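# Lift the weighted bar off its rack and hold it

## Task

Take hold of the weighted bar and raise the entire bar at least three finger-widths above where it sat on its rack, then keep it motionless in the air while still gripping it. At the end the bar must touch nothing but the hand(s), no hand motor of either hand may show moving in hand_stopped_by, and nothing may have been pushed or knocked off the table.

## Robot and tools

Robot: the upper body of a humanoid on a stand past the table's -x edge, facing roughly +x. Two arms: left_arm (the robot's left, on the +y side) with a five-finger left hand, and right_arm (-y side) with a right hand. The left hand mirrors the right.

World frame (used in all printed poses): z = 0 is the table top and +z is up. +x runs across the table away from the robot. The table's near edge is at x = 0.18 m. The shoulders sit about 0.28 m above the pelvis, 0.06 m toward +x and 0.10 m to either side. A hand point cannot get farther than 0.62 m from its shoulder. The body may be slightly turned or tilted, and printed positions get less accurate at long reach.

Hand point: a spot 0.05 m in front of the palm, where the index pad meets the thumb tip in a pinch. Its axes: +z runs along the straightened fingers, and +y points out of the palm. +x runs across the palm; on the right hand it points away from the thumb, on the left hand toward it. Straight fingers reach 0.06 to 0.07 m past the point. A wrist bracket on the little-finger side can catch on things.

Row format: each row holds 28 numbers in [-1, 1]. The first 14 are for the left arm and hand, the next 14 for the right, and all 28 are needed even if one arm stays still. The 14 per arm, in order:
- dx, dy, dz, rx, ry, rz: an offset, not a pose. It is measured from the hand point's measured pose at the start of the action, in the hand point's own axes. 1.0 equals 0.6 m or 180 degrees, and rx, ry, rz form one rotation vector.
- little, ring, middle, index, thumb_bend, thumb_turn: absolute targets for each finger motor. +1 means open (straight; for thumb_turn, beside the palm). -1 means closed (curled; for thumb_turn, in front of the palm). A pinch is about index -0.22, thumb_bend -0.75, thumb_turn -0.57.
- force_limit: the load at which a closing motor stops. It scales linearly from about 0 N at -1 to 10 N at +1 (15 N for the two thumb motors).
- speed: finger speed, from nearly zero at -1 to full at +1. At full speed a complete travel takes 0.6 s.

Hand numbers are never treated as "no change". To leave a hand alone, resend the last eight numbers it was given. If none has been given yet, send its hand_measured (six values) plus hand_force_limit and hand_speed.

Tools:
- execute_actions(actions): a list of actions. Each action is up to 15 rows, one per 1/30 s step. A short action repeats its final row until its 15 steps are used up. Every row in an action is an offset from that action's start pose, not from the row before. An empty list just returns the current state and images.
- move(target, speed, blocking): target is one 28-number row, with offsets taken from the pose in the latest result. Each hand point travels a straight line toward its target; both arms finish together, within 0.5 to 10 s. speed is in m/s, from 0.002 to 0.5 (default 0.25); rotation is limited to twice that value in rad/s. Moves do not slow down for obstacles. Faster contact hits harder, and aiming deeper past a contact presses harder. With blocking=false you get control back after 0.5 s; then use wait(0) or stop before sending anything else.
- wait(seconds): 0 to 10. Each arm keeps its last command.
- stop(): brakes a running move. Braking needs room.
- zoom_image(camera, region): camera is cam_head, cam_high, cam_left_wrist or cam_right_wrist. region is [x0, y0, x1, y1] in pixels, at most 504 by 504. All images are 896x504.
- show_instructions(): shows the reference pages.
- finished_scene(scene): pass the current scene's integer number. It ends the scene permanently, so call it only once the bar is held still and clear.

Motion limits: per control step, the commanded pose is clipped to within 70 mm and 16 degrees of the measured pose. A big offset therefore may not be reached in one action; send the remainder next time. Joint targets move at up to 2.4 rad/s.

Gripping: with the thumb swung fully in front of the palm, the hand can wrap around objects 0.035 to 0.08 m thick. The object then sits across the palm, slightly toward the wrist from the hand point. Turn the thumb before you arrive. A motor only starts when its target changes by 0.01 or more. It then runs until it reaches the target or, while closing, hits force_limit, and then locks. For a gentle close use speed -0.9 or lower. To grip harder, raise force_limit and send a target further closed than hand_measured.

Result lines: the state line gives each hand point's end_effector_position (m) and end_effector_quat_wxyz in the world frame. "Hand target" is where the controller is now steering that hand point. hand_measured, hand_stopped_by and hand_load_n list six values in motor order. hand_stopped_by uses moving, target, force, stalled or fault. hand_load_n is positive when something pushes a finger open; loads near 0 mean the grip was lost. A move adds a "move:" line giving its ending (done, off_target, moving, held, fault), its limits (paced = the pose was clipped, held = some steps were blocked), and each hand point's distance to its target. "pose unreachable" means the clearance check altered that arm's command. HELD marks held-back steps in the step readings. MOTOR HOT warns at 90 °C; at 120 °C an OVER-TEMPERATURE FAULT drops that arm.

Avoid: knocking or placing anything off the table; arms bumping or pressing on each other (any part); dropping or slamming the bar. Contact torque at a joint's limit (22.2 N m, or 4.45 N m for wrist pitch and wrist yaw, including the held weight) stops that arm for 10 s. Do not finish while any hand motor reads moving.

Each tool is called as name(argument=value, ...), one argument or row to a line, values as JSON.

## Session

execute_actions(
  actions=[],
)

Scene clock: 0.00 s.
left_arm: end_effector_position=(+0.1840, +0.1142, +0.4278) hand_measured=(+1.000, +1.000, +1.000, +1.000, +1.000, +1.000) hand_load_n=(+0.0, +0.0, +0.0, +0.0, +0.0, +0.0) hand_stopped_by=(target, target, target, target, target, target) hand_force_limit=0.00 hand_speed=-0.80 end_effector_quat_wxyz=(+0.051, +0.102, -0.123, +0.986) | right_arm: end_effector_position=(+0.1929, -0.1005, +0.4111) hand_measured=(+1.000, +1.000, +1.000, +1.000, +1.000, +1.000) hand_load_n=(+0.0, +0.0, +0.0, +0.0, +0.0, +0.0) hand_stopped_by=(target, target, target, target, target, target) hand_force_limit=0.00 hand_speed=-0.80 end_effector_quat_wxyz=(+0.973, -0.168, +0.160, +0.014)
Joint positions: left_arm=[-0.177  0.434  0.155 -0.482 -0.394 -0.892 -0.187] | right_arm=[-0.038 -0.445 -0.2   -0.467  0.398 -0.915  0.223]
Joint velocities: left_arm=[-0.002 -0.012 -0.012 -0.002  0.     0.     0.   ] | right_arm=[-0.009  0.011 -0.011  0.002 -0.017  0.     0.   ]
Motor temperatures (°C, as the motors report them): left_arm=[51 39 48 40 40 32 33] | right_arm=[55 42 47 41 41 31 33]
Hand target (left_arm): +0.184, +0.114, +0.428; +0.051, +0.102, -0.123, +0.986
Hand target (right_arm): +0.193, -0.100, +0.411; +0.973, -0.168, +0.160, +0.014
camera_calibration (this result's frames):
cam_left_wrist: T_world_to_cam=[[0.290971, 0.935347, 0.201152, -0.248145], [-0.903893, 0.337662, -0.262607, 0.246098], [-0.31355, -0.105409, 0.943703, -0.200368], [0, 0, 0, 1]] pos_world=[0.231824, 0.127883, 0.30363]
cam_right_wrist: T_world_to_cam=[[-0.160812, 0.934322, -0.318092, 0.251721], [-0.963559, -0.218419, -0.154424, 0.233415], [-0.213759, 0.281667, 0.935399, -0.186795], [0, 0, 0, 1]] pos_world=[0.22546, -0.131592, 0.290843]

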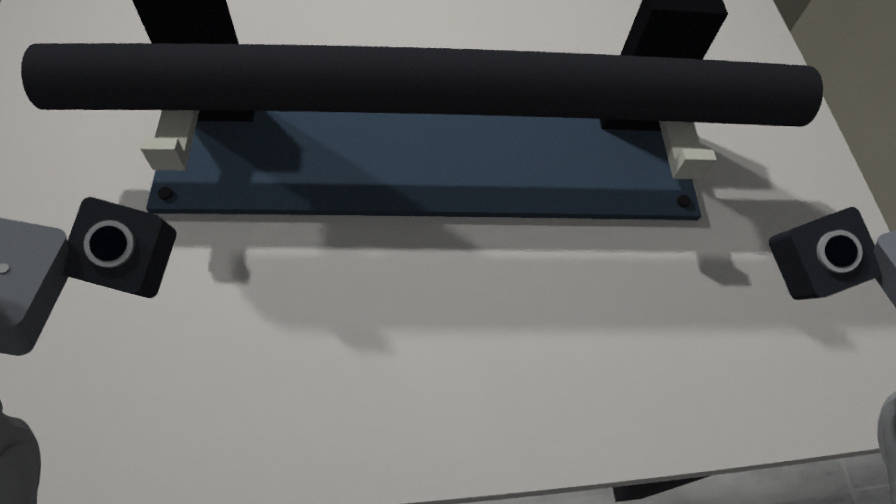

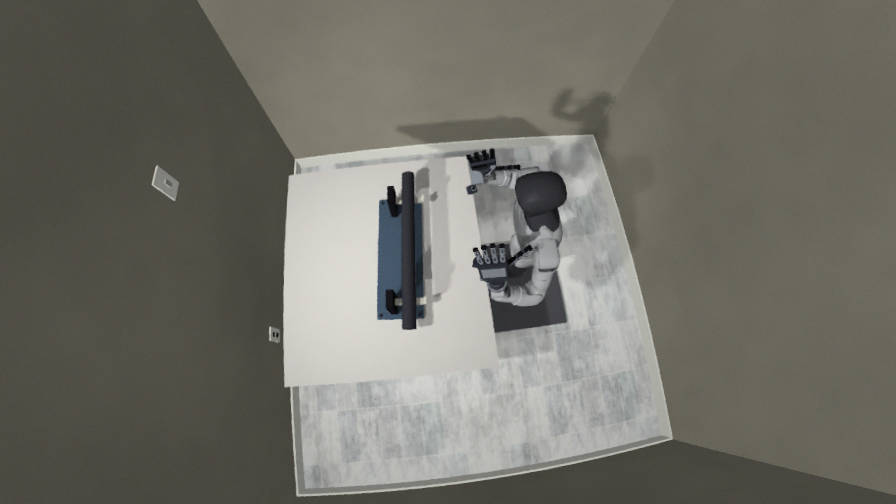

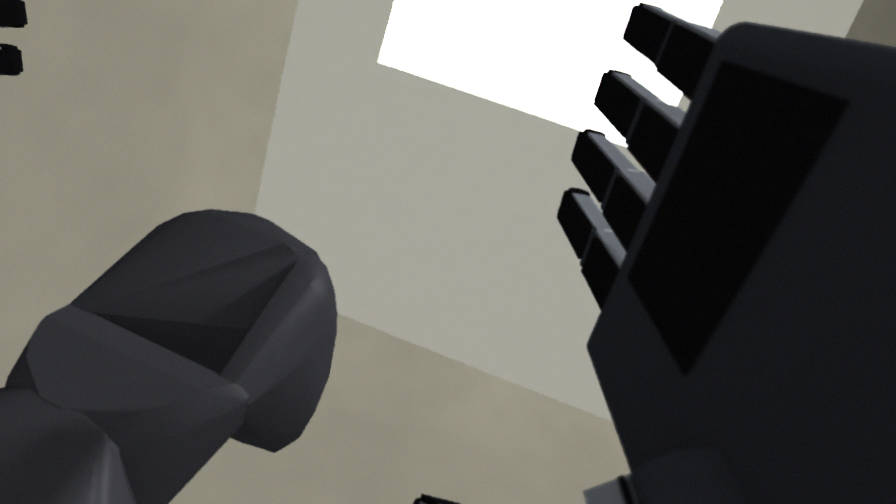

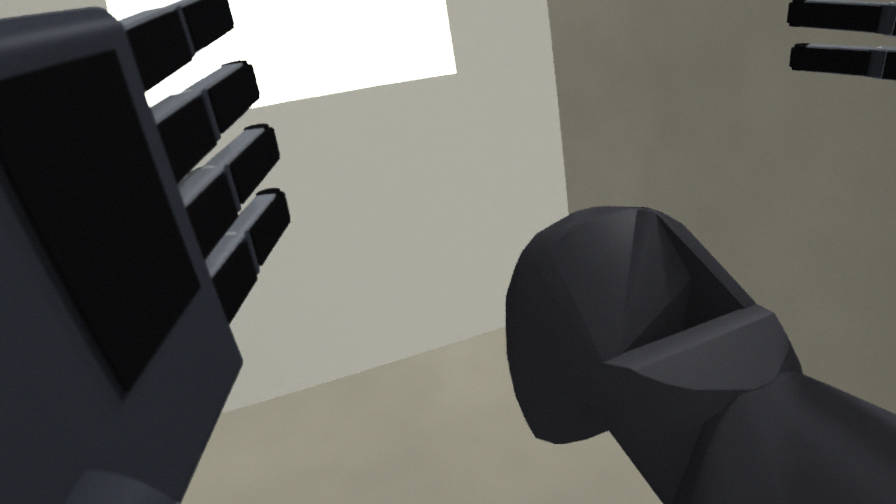

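move(
  target=[-0.572,0.1335,-0.2565,-0.4397,-0.5130,0.2311,1,1,1,1,0.8,-1,0.8,1, 0.5523,0.1058,-0.1792,-0.383,0.511,-0.2263,1,1,1,1,0.8,-1,0.8,1],
  speed=0.2,
)

Scene clock: 31.03 s.
left_arm: end_effector_position=(+0.4683, +0.0272, +0.1764) hand_measured=(+1.000, +1.000, +1.000, +1.000, +0.800, -1.000) hand_load_n=(+0.0, +0.0, +0.0, +0.0, +0.0, +0.0) hand_stopped_by=(target, target, target, target, target, target) hand_force_limit=0.80 hand_speed=1.00 end_effector_quat_wxyz=(+0.250, -0.608, +0.690, -0.304) | right_arm: end_effector_position=(+0.4752, -0.0988, +0.2186) hand_measured=(+1.000, +1.000, +1.000, +1.000, +0.800, -1.000) hand_load_n=(+0.0, +0.0, +0.0, +0.0, +0.0, +0.0) hand_stopped_by=(target, target, target, target, target, target) hand_force_limit=0.80 hand_speed=1.00 end_effector_quat_wxyz=(+0.308, -0.586, +0.661, -0.352)
Joint positions: left_arm=[-1.583  0.5   -0.966  0.503  0.414  0.666 -1.006] | right_arm=[-1.564 -0.807  1.031  0.124 -0.341  1.026  0.923]
Joint velocities: left_arm=[-0.002 -0.005  0.015  0.003 -0.002 -0.006 -0.005] | right_arm=[-0.002  0.005  0.002 -0.008  0.008 -0.003  0.003]
Motor temperatures (°C, as the motors report them): left_arm=[55 40 48 41 40 33 33] | right_arm=[56 44 48 42 41 31 34]
Hand target (left_arm): +0.468, +0.026, +0.177; +0.250, -0.607, +0.691, -0.304
Hand target (right_arm): +0.476, -0.098, +0.220; +0.309, -0.587, +0.660, -0.353
Off the commanded pose (left_arm): 0.028 m, 5 deg.
Off the commanded pose (right_arm): 0.032 m, 7 deg.
joint sent to its limit (left arm) — the command would take joint 1 (shoulder pitch) past its lower limit, so that joint was sent only as far as its limit.
joint sent to its limit (right arm) — the command would take joint 1 (shoulder pitch) past its lower limit, so that joint was sent only as far as its limit.
move: off_target (left_arm, right_arm)
camera_calibration (this result's frames):
cam_left_wrist: T_world_to_cam=[[0.706229, 0.0906986, 0.70215, -0.458717], [-0.372805, -0.795484, 0.477725, 0.117943], [0.601878, -0.599148, -0.527981, -0.0388171], [0, 0, 0, 1]] pos_world=[0.391292, 0.11217, 0.245249]
cam_right_wrist: T_world_to_cam=[[-0.566479, 0.143305, -0.81152, 0.456748], [-0.265163, 0.900694, 0.344148, 0.145814], [0.78025, 0.410138, -0.472225, -0.0988053], [0, 0, 0, 1]] pos_world=[0.374495, -0.156264, 0.273821]

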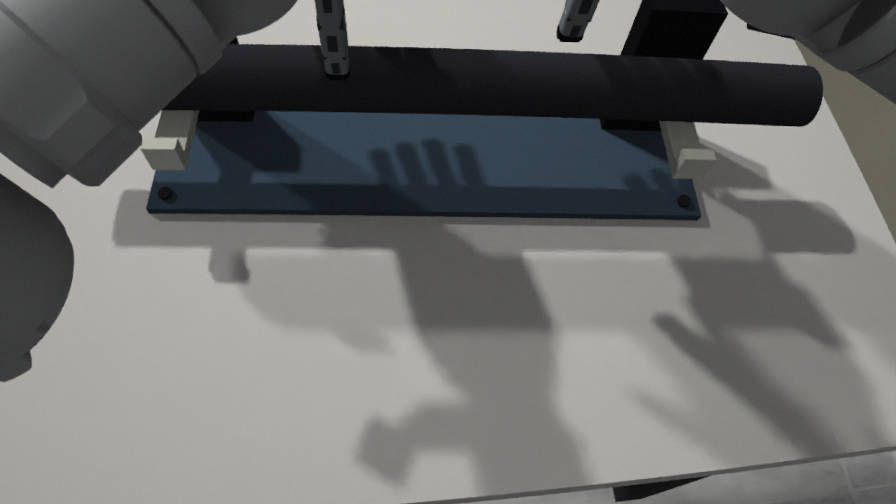

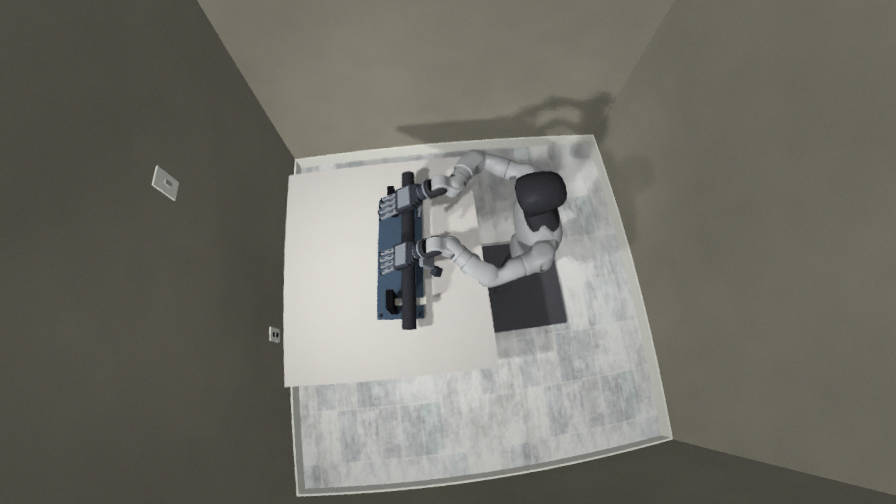

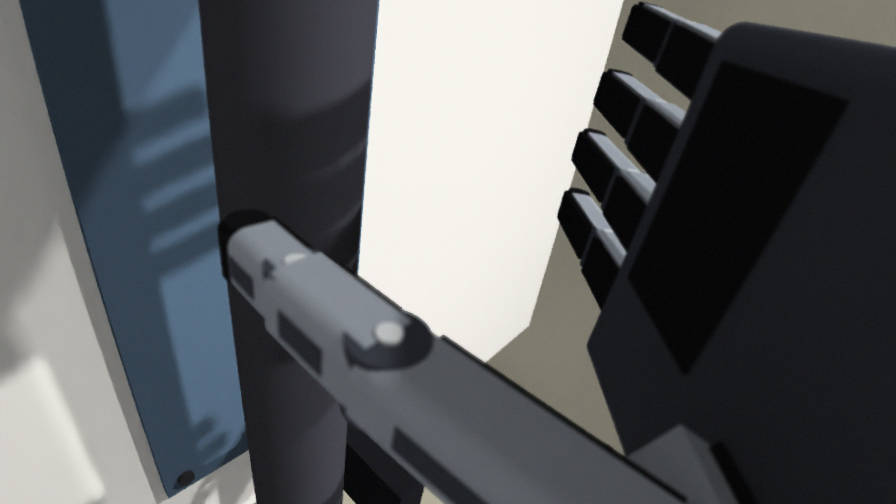

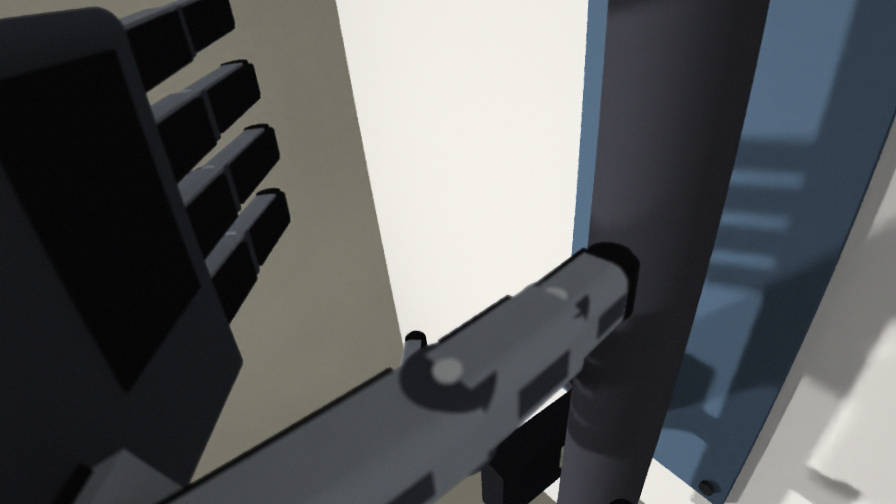

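move(
  target=[-0.0368,-0.0097,-0.0192,0.0205,-0.0211,-0.0084,1,1,1,1,0.8,-1,0.8,1, -0.0402,0.0422,0.0283,-0.0323,-0.0145,-0.0088,1,1,1,1,0.8,-1,0.8,1],
  speed=0.08,
)

Scene clock: 45.77 s.
left_arm: end_effector_position=(+0.4668, +0.0485, +0.1893) hand_measured=(+1.000, +1.000, +1.000, +1.000, +0.800, -1.000) hand_load_n=(+0.0, +0.0, +0.0, +0.0, +0.0, +0.0) hand_stopped_by=(target, target, target, target, target, target) hand_force_limit=0.80 hand_speed=1.00 end_effector_quat_wxyz=(-0.288, +0.618, -0.663, +0.311) | right_arm: end_effector_position=(+0.4763, -0.0749, +0.1883) hand_measured=(+1.000, +1.000, +1.000, +1.000, +0.800, -1.000) hand_load_n=(+0.0, +0.0, +0.0, +0.0, +0.0, +0.0) hand_stopped_by=(target, target, target, target, target, target) hand_force_limit=0.80 hand_speed=1.00 end_effector_quat_wxyz=(-0.286, +0.619, -0.661, +0.313)
Joint positions: left_arm=[-1.555  0.604 -0.985  0.293  0.457  0.825 -1.025] | right_arm=[-1.56  -0.675  1.035  0.312 -0.322  0.909  0.923]
Joint velocities: left_arm=[-0.006  0.005 -0.003 -0.003  0.     0.003  0.   ] | right_arm=[ 0.012  0.    -0.008 -0.002  0.    -0.002  0.   ]
Motor temperatures (°C, as the motors report them): left_arm=[70 40 49 41 40 33 33] | right_arm=[63 44 49 41 41 31 34]
Hand target (left_arm): +0.467, +0.050, +0.188; -0.289, +0.618, -0.662, +0.309
Hand target (right_arm): +0.476, -0.075, +0.187; -0.285, +0.620, -0.662, +0.311
Off the commanded pose (left_arm): 0.002 m, 0 deg.
Off the commanded pose (right_arm): 0.002 m, 0 deg.
move: done
camera_calibration (this result's frames):
cam_left_wrist: T_world_to_cam=[[0.649977, 0.125245, 0.749562, -0.453096], [-0.350056, -0.826113, 0.441585, 0.125923], [0.67453, -0.549409, -0.493112, -0.0612506], [0, 0, 0, 1]] pos_world=[0.379897, 0.127123, 0.253814]
cam_right_wrist: T_world_to_cam=[[-0.649635, 0.117685, -0.751083, 0.45566], [-0.276055, 0.883999, 0.37728, 0.132687], [0.708356, 0.452434, -0.541789, -0.073262], [0, 0, 0, 1]] pos_world=[0.384537, -0.137773, 0.252485]

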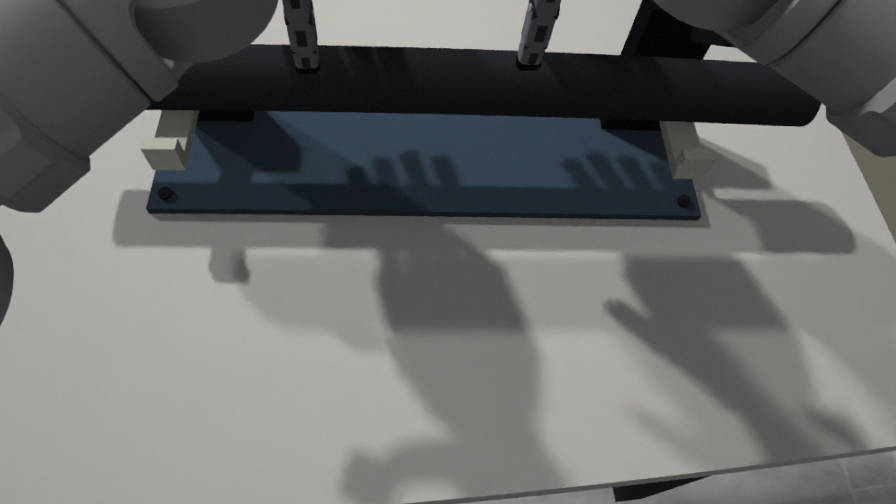

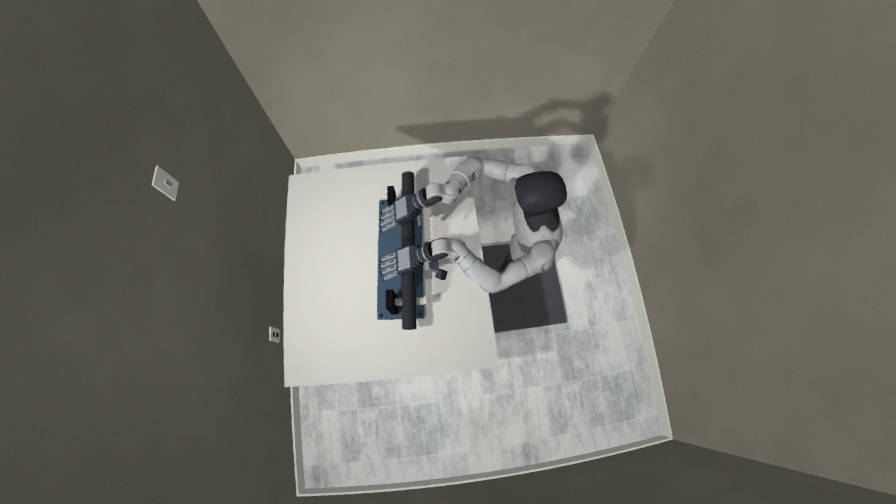

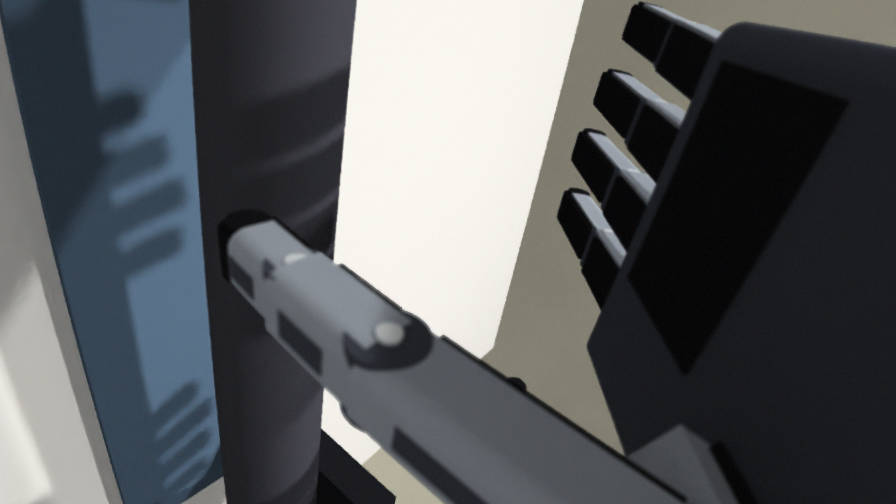

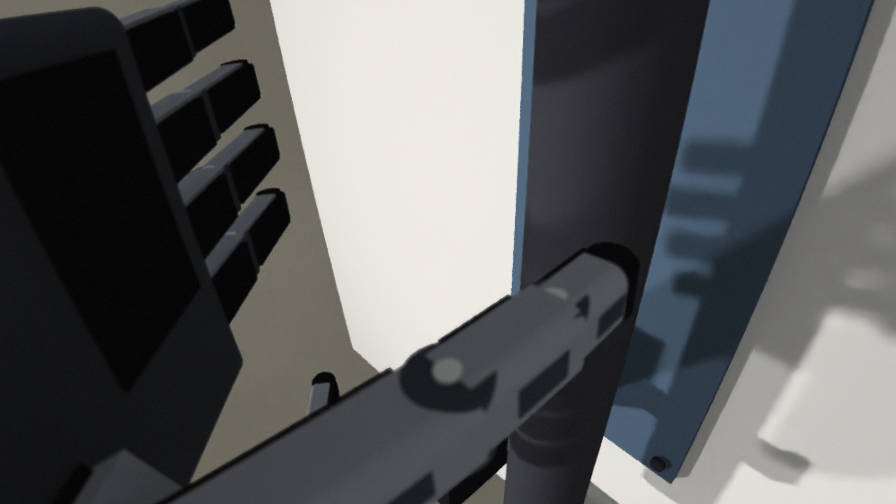

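move(
  target=[-0.001,0.1085,0.104,0,0,0,0.6,0.6,0.6,0.6,0.8,-1,0.8,1, 0,0.115,0.0965,0,0,0,0.6,0.6,0.6,0.6,0.8,-1,0.8,1],
  speed=0.06,
)

Scene clock: 50.67 s.
left_arm: end_effector_position=(+0.4754, +0.0497, +0.0997) hand_measured=(+0.600, +0.600, +0.600, +0.600, +0.800, -1.000) hand_load_n=(+0.0, +0.0, +0.0, +0.0, +0.0, +0.0) hand_stopped_by=(target, target, target, target, target, target) hand_force_limit=0.80 hand_speed=1.00 end_effector_quat_wxyz=(-0.285, +0.622, -0.659, +0.313) | right_arm: end_effector_position=(+0.4713, -0.0756, +0.0965) hand_measured=(+0.600, +0.600, +0.600, +0.600, +0.800, -1.000) hand_load_n=(+0.0, +0.0, +0.0, +0.0, +0.0, +0.0) hand_stopped_by=(target, target, target, target, target, target) hand_force_limit=0.80 hand_speed=1.00 end_effector_quat_wxyz=(-0.281, +0.625, -0.657, +0.316)
Joint positions: left_arm=[-1.325  0.488 -0.974  0.459  0.455  0.723 -0.726] | right_arm=[-1.313 -0.567  1.046  0.366 -0.322  0.879  0.645]
Joint velocities: left_arm=[-0.011  0.011  0.012  0.    -0.003 -0.002  0.   ] | right_arm=[ 0.009 -0.003 -0.011  0.014  0.003  0.    -0.001]
Motor temperatures (°C, as the motors report them): left_arm=[72 40 49 41 40 33 34] | right_arm=[65 44 49 41 41 31 34]
Hand target (left_arm): +0.475, +0.048, +0.100; -0.284, +0.622, -0.658, +0.314
Hand target (right_arm): +0.472, -0.075, +0.097; -0.281, +0.625, -0.655, +0.317
Off the commanded pose (left_arm): 0.003 m, 1 deg.
Off the commanded pose (right_arm): 0.005 m, 1 deg.
move: off_target (right_arm)
camera_calibration (this result's frames):
cam_left_wrist: T_world_to_cam=[[0.650205, 0.138322, 0.747061, -0.392161], [-0.342034, -0.824719, 0.45039, 0.164661], [0.678415, -0.548366, -0.488926, -0.112868], [0, 0, 0, 1]] pos_world=[0.387876, 0.12815, 0.163623]
cam_right_wrist: T_world_to_cam=[[-0.654143, 0.0993517, -0.749818, 0.384208], [-0.281462, 0.888168, 0.363231, 0.170748], [0.702052, 0.44865, -0.553025, -0.115354], [0, 0, 0, 1]] pos_world=[0.38037, -0.138071, 0.162271]

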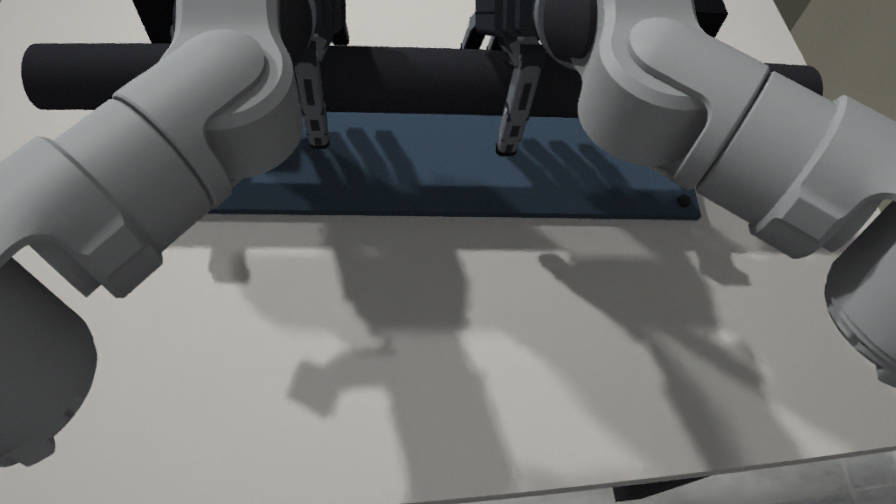

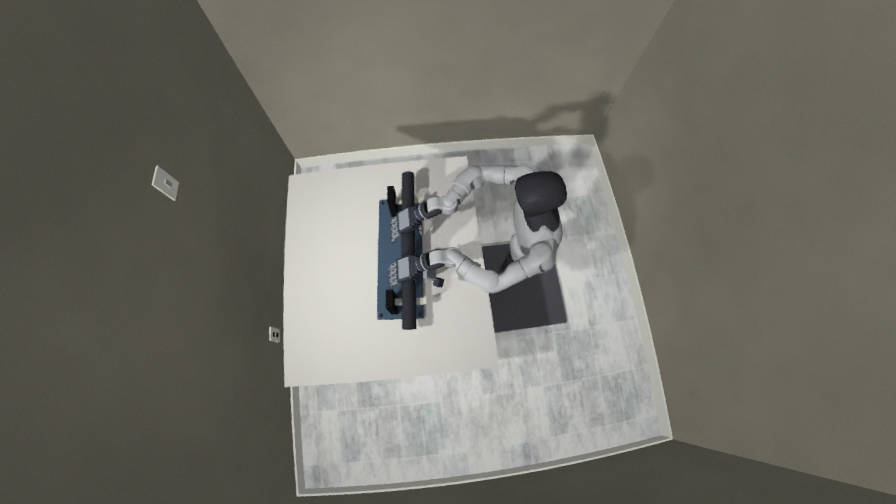

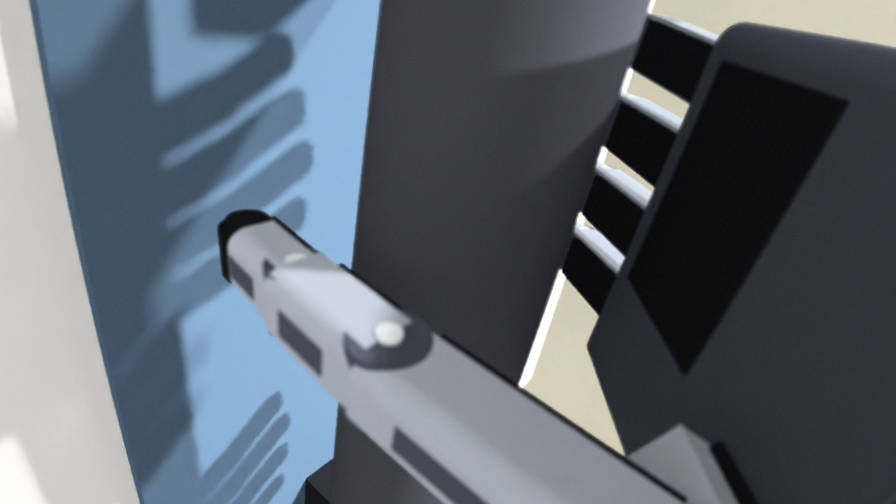

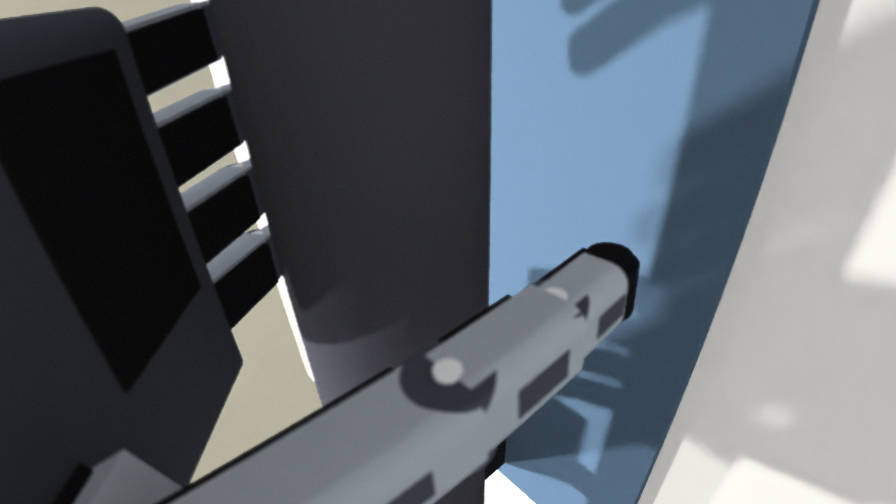

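execute_actions(
  actions=[],
)

Scene clock: 57.33 s.
left_arm: end_effector_position=(+0.4754, +0.0497, +0.0997) hand_measured=(+0.600, +0.600, +0.600, +0.600, +0.800, -1.000) hand_load_n=(+0.0, +0.0, +0.0, +0.0, +0.0, +0.0) hand_stopped_by=(target, target, target, target, target, target) hand_force_limit=0.80 hand_speed=1.00 end_effector_quat_wxyz=(-0.285, +0.622, -0.659, +0.313) | right_arm: end_effector_position=(+0.4713, -0.0756, +0.0965) hand_measured=(+0.600, +0.600, +0.600, +0.600, +0.800, -1.000) hand_load_n=(+0.0, +0.0, +0.0, +0.0, +0.0, +0.0) hand_stopped_by=(target, target, target, target, target, target) hand_force_limit=0.80 hand_speed=1.00 end_effector_quat_wxyz=(-0.281, +0.625, -0.657, +0.316)
Joint positions: left_arm=[-1.325  0.488 -0.974  0.459  0.455  0.723 -0.726] | right_arm=[-1.313 -0.567  1.046  0.366 -0.322  0.879  0.645]
Joint velocities: left_arm=[-0.002 -0.018  0.006  0.     0.002  0.     0.   ] | right_arm=[ 0.002  0.     0.026  0.    -0.003  0.     0.   ]
Motor temperatures (°C, as the motors report them): left_arm=[75 40 49 41 40 33 34] | right_arm=[67 44 49 41 41 31 34]
Hand target (left_arm): +0.475, +0.048, +0.100; -0.284, +0.622, -0.658, +0.314
Hand target (right_arm): +0.472, -0.075, +0.097; -0.281, +0.625, -0.655, +0.317
Off the commanded pose (left_arm): 0.003 m, 1 deg.
Off the commanded pose (right_arm): 0.005 m, 1 deg.
camera_calibration (this result's frames):
cam_left_wrist: T_world_to_cam=[[0.650184, 0.138451, 0.747056, -0.392196], [-0.342055, -0.824635, 0.450529, 0.164635], [0.678424, -0.548461, -0.488806, -0.112884], [0, 0, 0, 1]] pos_world=[0.387897, 0.128152, 0.163641]
cam_right_wrist: T_world_to_cam=[[-0.654064, 0.0993244, -0.74989, 0.384198], [-0.281517, 0.888171, 0.363182, 0.170788], [0.702103, 0.448651, -0.552959, -0.115393], [0, 0, 0, 1]] pos_world=[0.380388, -0.138078, 0.162271]

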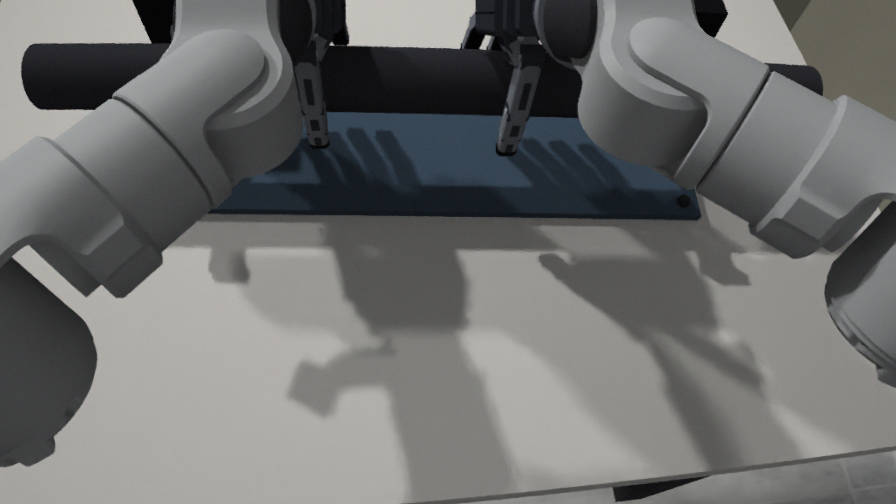

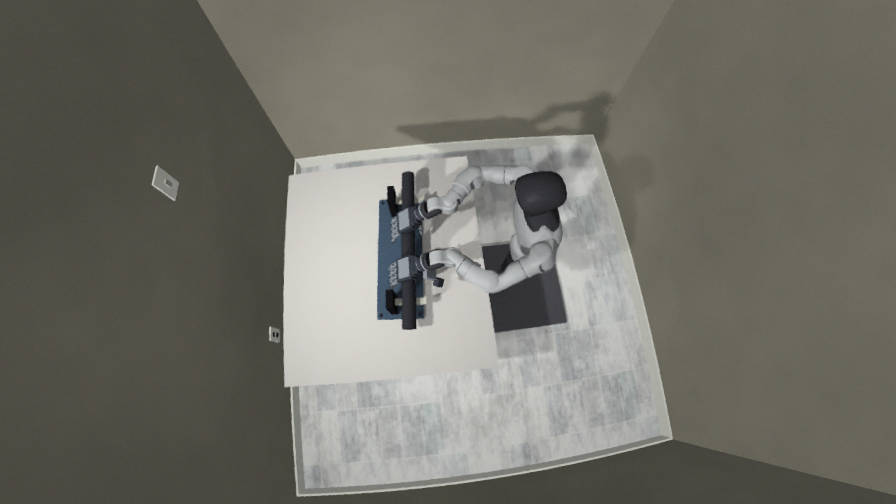

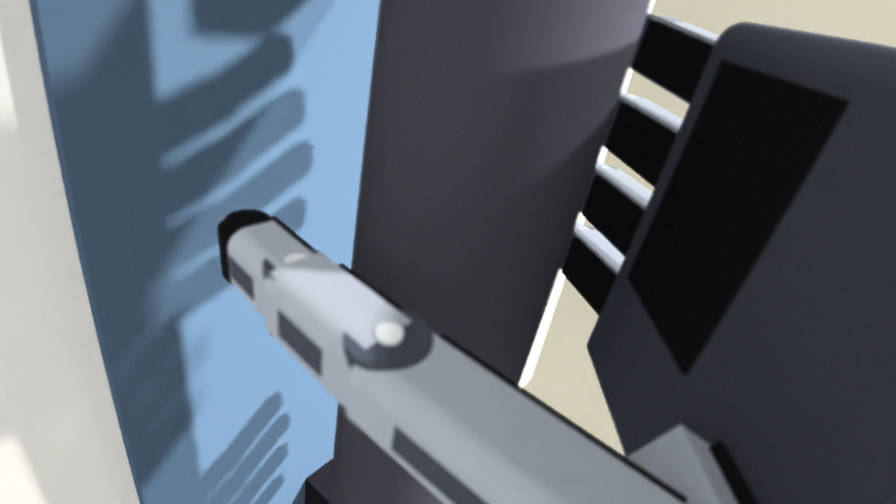

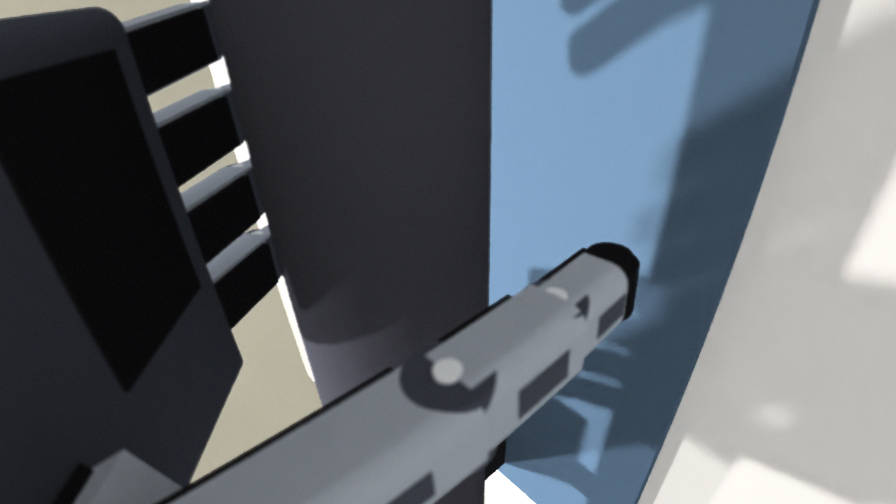

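move(
  target=[0,0.012,0.028,0,0,0,0.4,0.4,0.4,0.4,0.8,-1,0.8,1, 0,0.012,0.028,0,0,0,0.4,0.4,0.4,0.4,0.8,-1,0.8,1],
  speed=0.03,
)

Scene clock: 60.83 s.
left_arm: end_effector_position=(+0.4844, +0.0501, +0.0843) hand_measured=(+0.400, +0.400, +0.400, +0.400, +0.800, -1.000) hand_load_n=(+0.0, +0.0, +0.0, +0.0, +0.0, +0.0) hand_stopped_by=(target, target, target, target, target, target) hand_force_limit=0.80 hand_speed=1.00 end_effector_quat_wxyz=(-0.286, +0.623, -0.658, +0.312) | right_arm: end_effector_position=(+0.4784, -0.0774, +0.0802) hand_measured=(+0.400, +0.400, +0.400, +0.400, +0.800, -1.000) hand_load_n=(+0.0, +0.0, +0.0, +0.0, +0.0, +0.0) hand_stopped_by=(target, target, target, target, target, target) hand_force_limit=0.80 hand_speed=1.00 end_effector_quat_wxyz=(-0.277, +0.627, -0.655, +0.319)
Joint positions: left_arm=[-1.323  0.426 -0.964  0.622  0.446  0.627 -0.651] | right_arm=[-1.3   -0.509  1.044  0.506 -0.322  0.793  0.586]
Joint velocities: left_arm=[ 0.011 -0.014  0.     0.015  0.008 -0.005  0.001] | right_arm=[-0.003 -0.009  0.002  0.006  0.    -0.001  0.   ]
Motor temperatures (°C, as the motors report them): left_arm=[76 40 49 41 40 33 34] | right_arm=[68 44 49 41 41 31 34]
Hand target (left_arm): +0.484, +0.049, +0.083; -0.284, +0.623, -0.658, +0.313
Hand target (right_arm): +0.478, -0.076, +0.080; -0.279, +0.627, -0.655, +0.317
Off the commanded pose (left_arm): 0.002 m, 0 deg.
Off the commanded pose (right_arm): 0.001 m, 1 deg.
move: done
camera_calibration (this result's frames):
cam_left_wrist: T_world_to_cam=[[0.649076, 0.138752, 0.747962, -0.38612], [-0.34085, -0.825961, 0.449008, 0.174616], [0.680089, -0.546384, -0.488819, -0.127239], [0, 0, 0, 1]] pos_world=[0.396673, 0.128279, 0.148203]
cam_right_wrist: T_world_to_cam=[[-0.654499, 0.0901728, -0.750666, 0.37633], [-0.283121, 0.891391, 0.353928, 0.182068], [0.701052, 0.444175, -0.557884, -0.128046], [0, 0, 0, 1]] pos_world=[0.387621, -0.139354, 0.146624]

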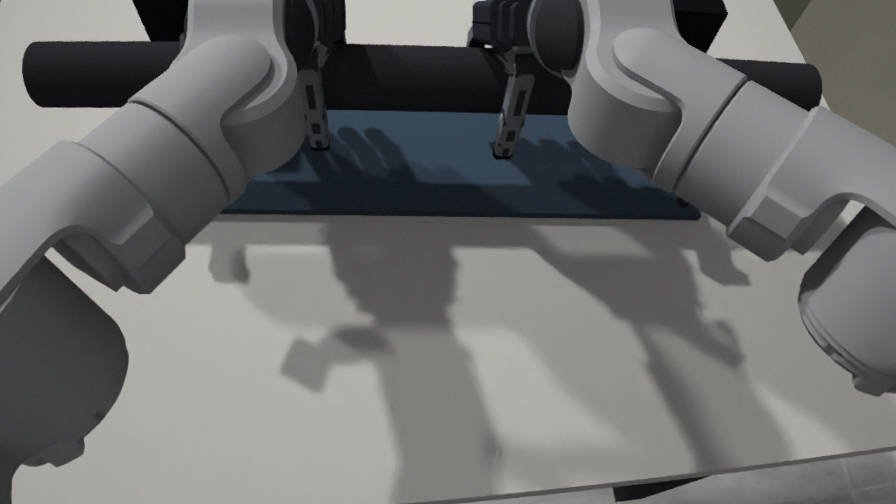

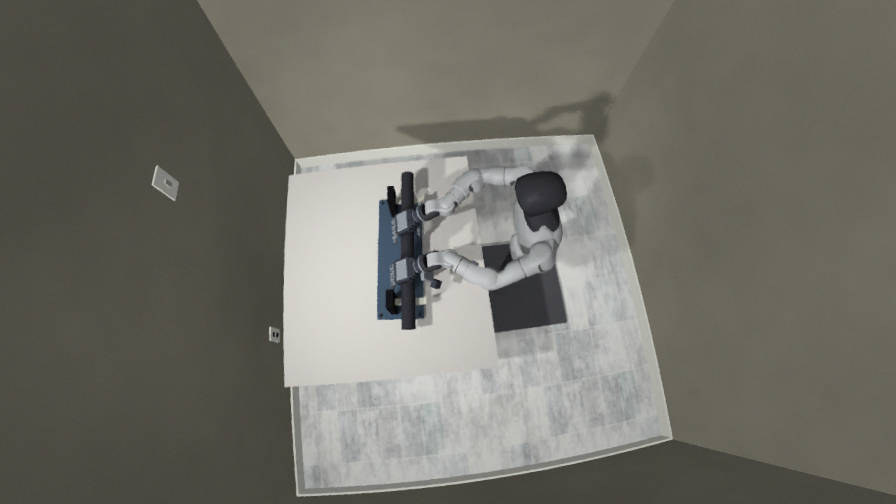

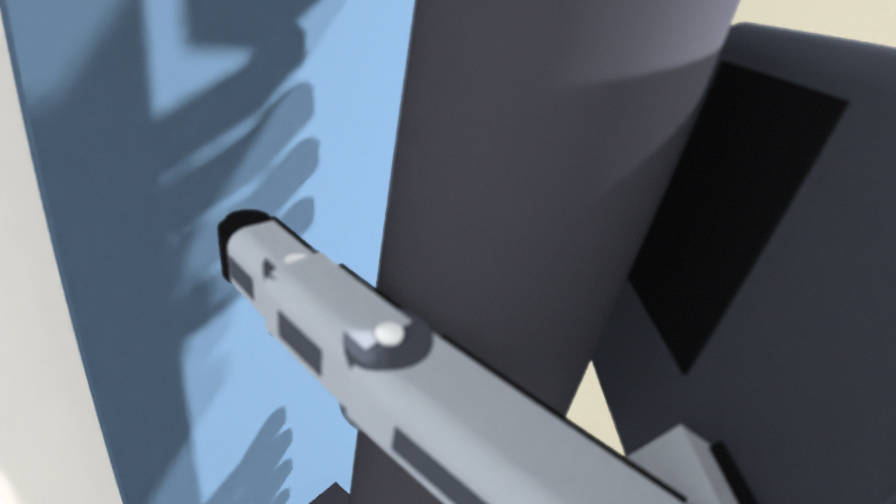

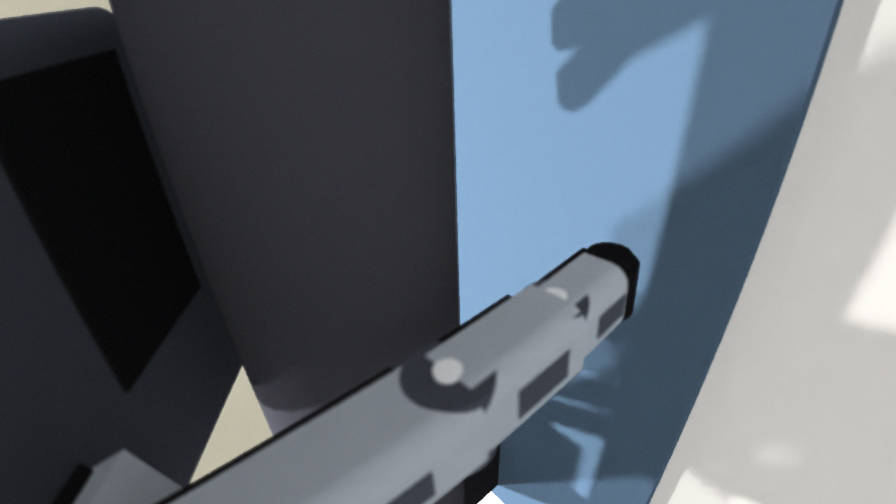

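Now press palm lightly onto the bar.

move(
  target=[0,0.013,0.004,0,0,0,0.4,0.4,0.4,0.4,0.8,-1,0.8,1, 0,0.013,0.004,0,0,0,0.4,0.4,0.4,0.4,0.8,-1,0.8,1],
  speed=0.015,
)

Scene clock: 62.80 s.
left_arm: end_effector_position=(+0.4825, +0.0494, +0.0790) hand_measured=(+0.400, +0.400, +0.400, +0.400, +0.800, -1.000) hand_load_n=(+0.0, +0.0, +0.0, +0.0, +0.0, +0.0) hand_stopped_by=(target, target, target, target, target, target) hand_force_limit=0.80 hand_speed=1.00 end_effector_quat_wxyz=(-0.286, +0.623, -0.657, +0.314) | right_arm: end_effector_position=(+0.4772, -0.0770, +0.0763) hand_measured=(+0.400, +0.400, +0.400, +0.400, +0.800, -1.000) hand_load_n=(+0.0, +0.0, +0.0, +0.0, +0.0, +0.0) hand_stopped_by=(target, target, target, target, target, target) hand_force_limit=0.80 hand_speed=1.00 end_effector_quat_wxyz=(-0.281, +0.625, -0.654, +0.321)
Joint positions: left_arm=[-1.302  0.426 -0.964  0.608  0.446  0.634 -0.633] | right_arm=[-1.282 -0.509  1.043  0.491 -0.322  0.801  0.565]
Joint velocities: left_arm=[0.012 0.017 0.002 0.003 0.    0.    0.   ] | right_arm=[ 0.015  0.011  0.025  0.003 -0.008  0.     0.   ]
Motor temperatures (°C, as the motors report them): left_arm=[76 40 49 41 40 33 34] | right_arm=[68 44 49 41 41 31 34]
Hand target (left_arm): +0.482, +0.050, +0.077; -0.286, +0.623, -0.658, +0.312
Hand target (right_arm): +0.475, -0.077, +0.073; -0.277, +0.627, -0.654, +0.319
Off the commanded pose (left_arm): 0.003 m, 0 deg.
Off the commanded pose (right_arm): 0.004 m, 0 deg.
move: off_target (right_arm)
camera_calibration (this result's frames):
cam_left_wrist: T_world_to_cam=[[0.64693, 0.14146, 0.749314, -0.380007], [-0.342577, -0.823982, 0.451325, 0.176392], [0.681266, -0.548673, -0.484597, -0.129677], [0, 0, 0, 1]] pos_world=[0.39461, 0.12795, 0.142293]
cam_right_wrist: T_world_to_cam=[[-0.648728, 0.0910572, -0.755553, 0.370257], [-0.286509, 0.890546, 0.353327, 0.18439], [0.705028, 0.445686, -0.551633, -0.131776], [0, 0, 0, 1]] pos_world=[0.385931, -0.139192, 0.141907]

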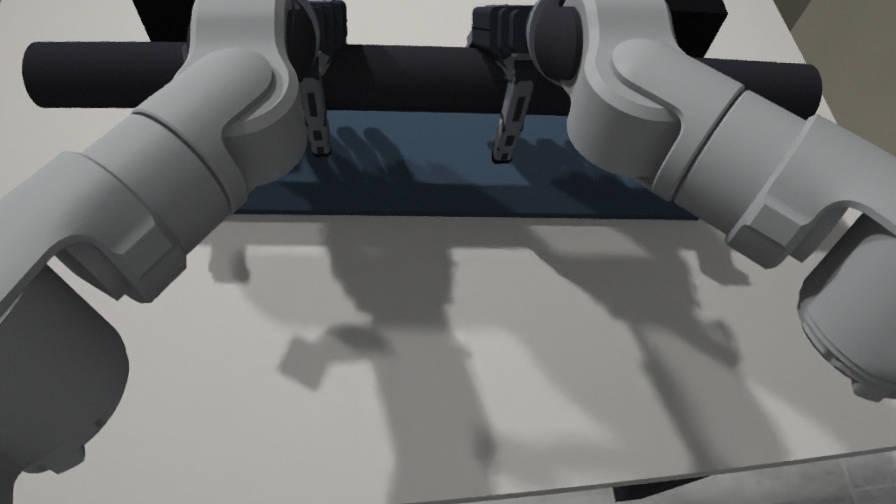

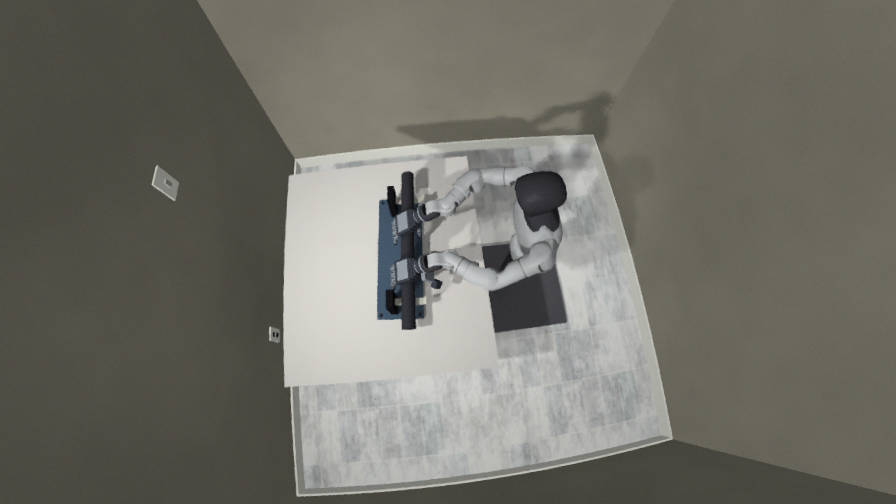

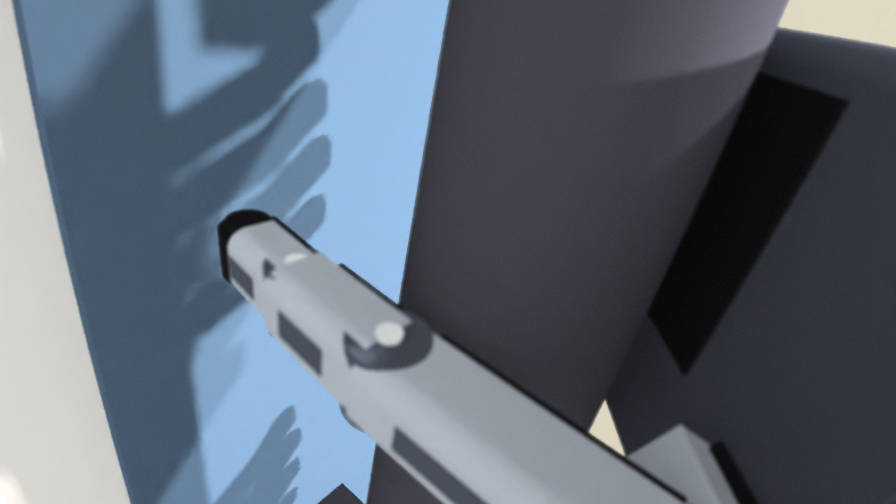

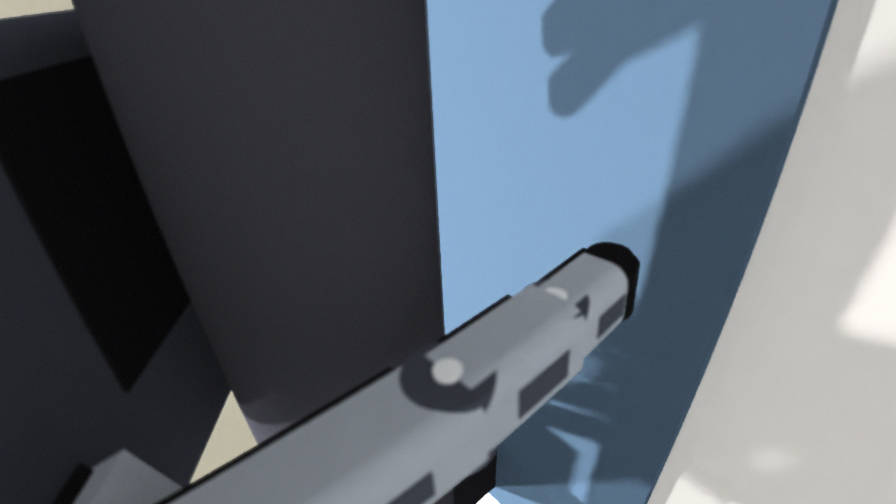

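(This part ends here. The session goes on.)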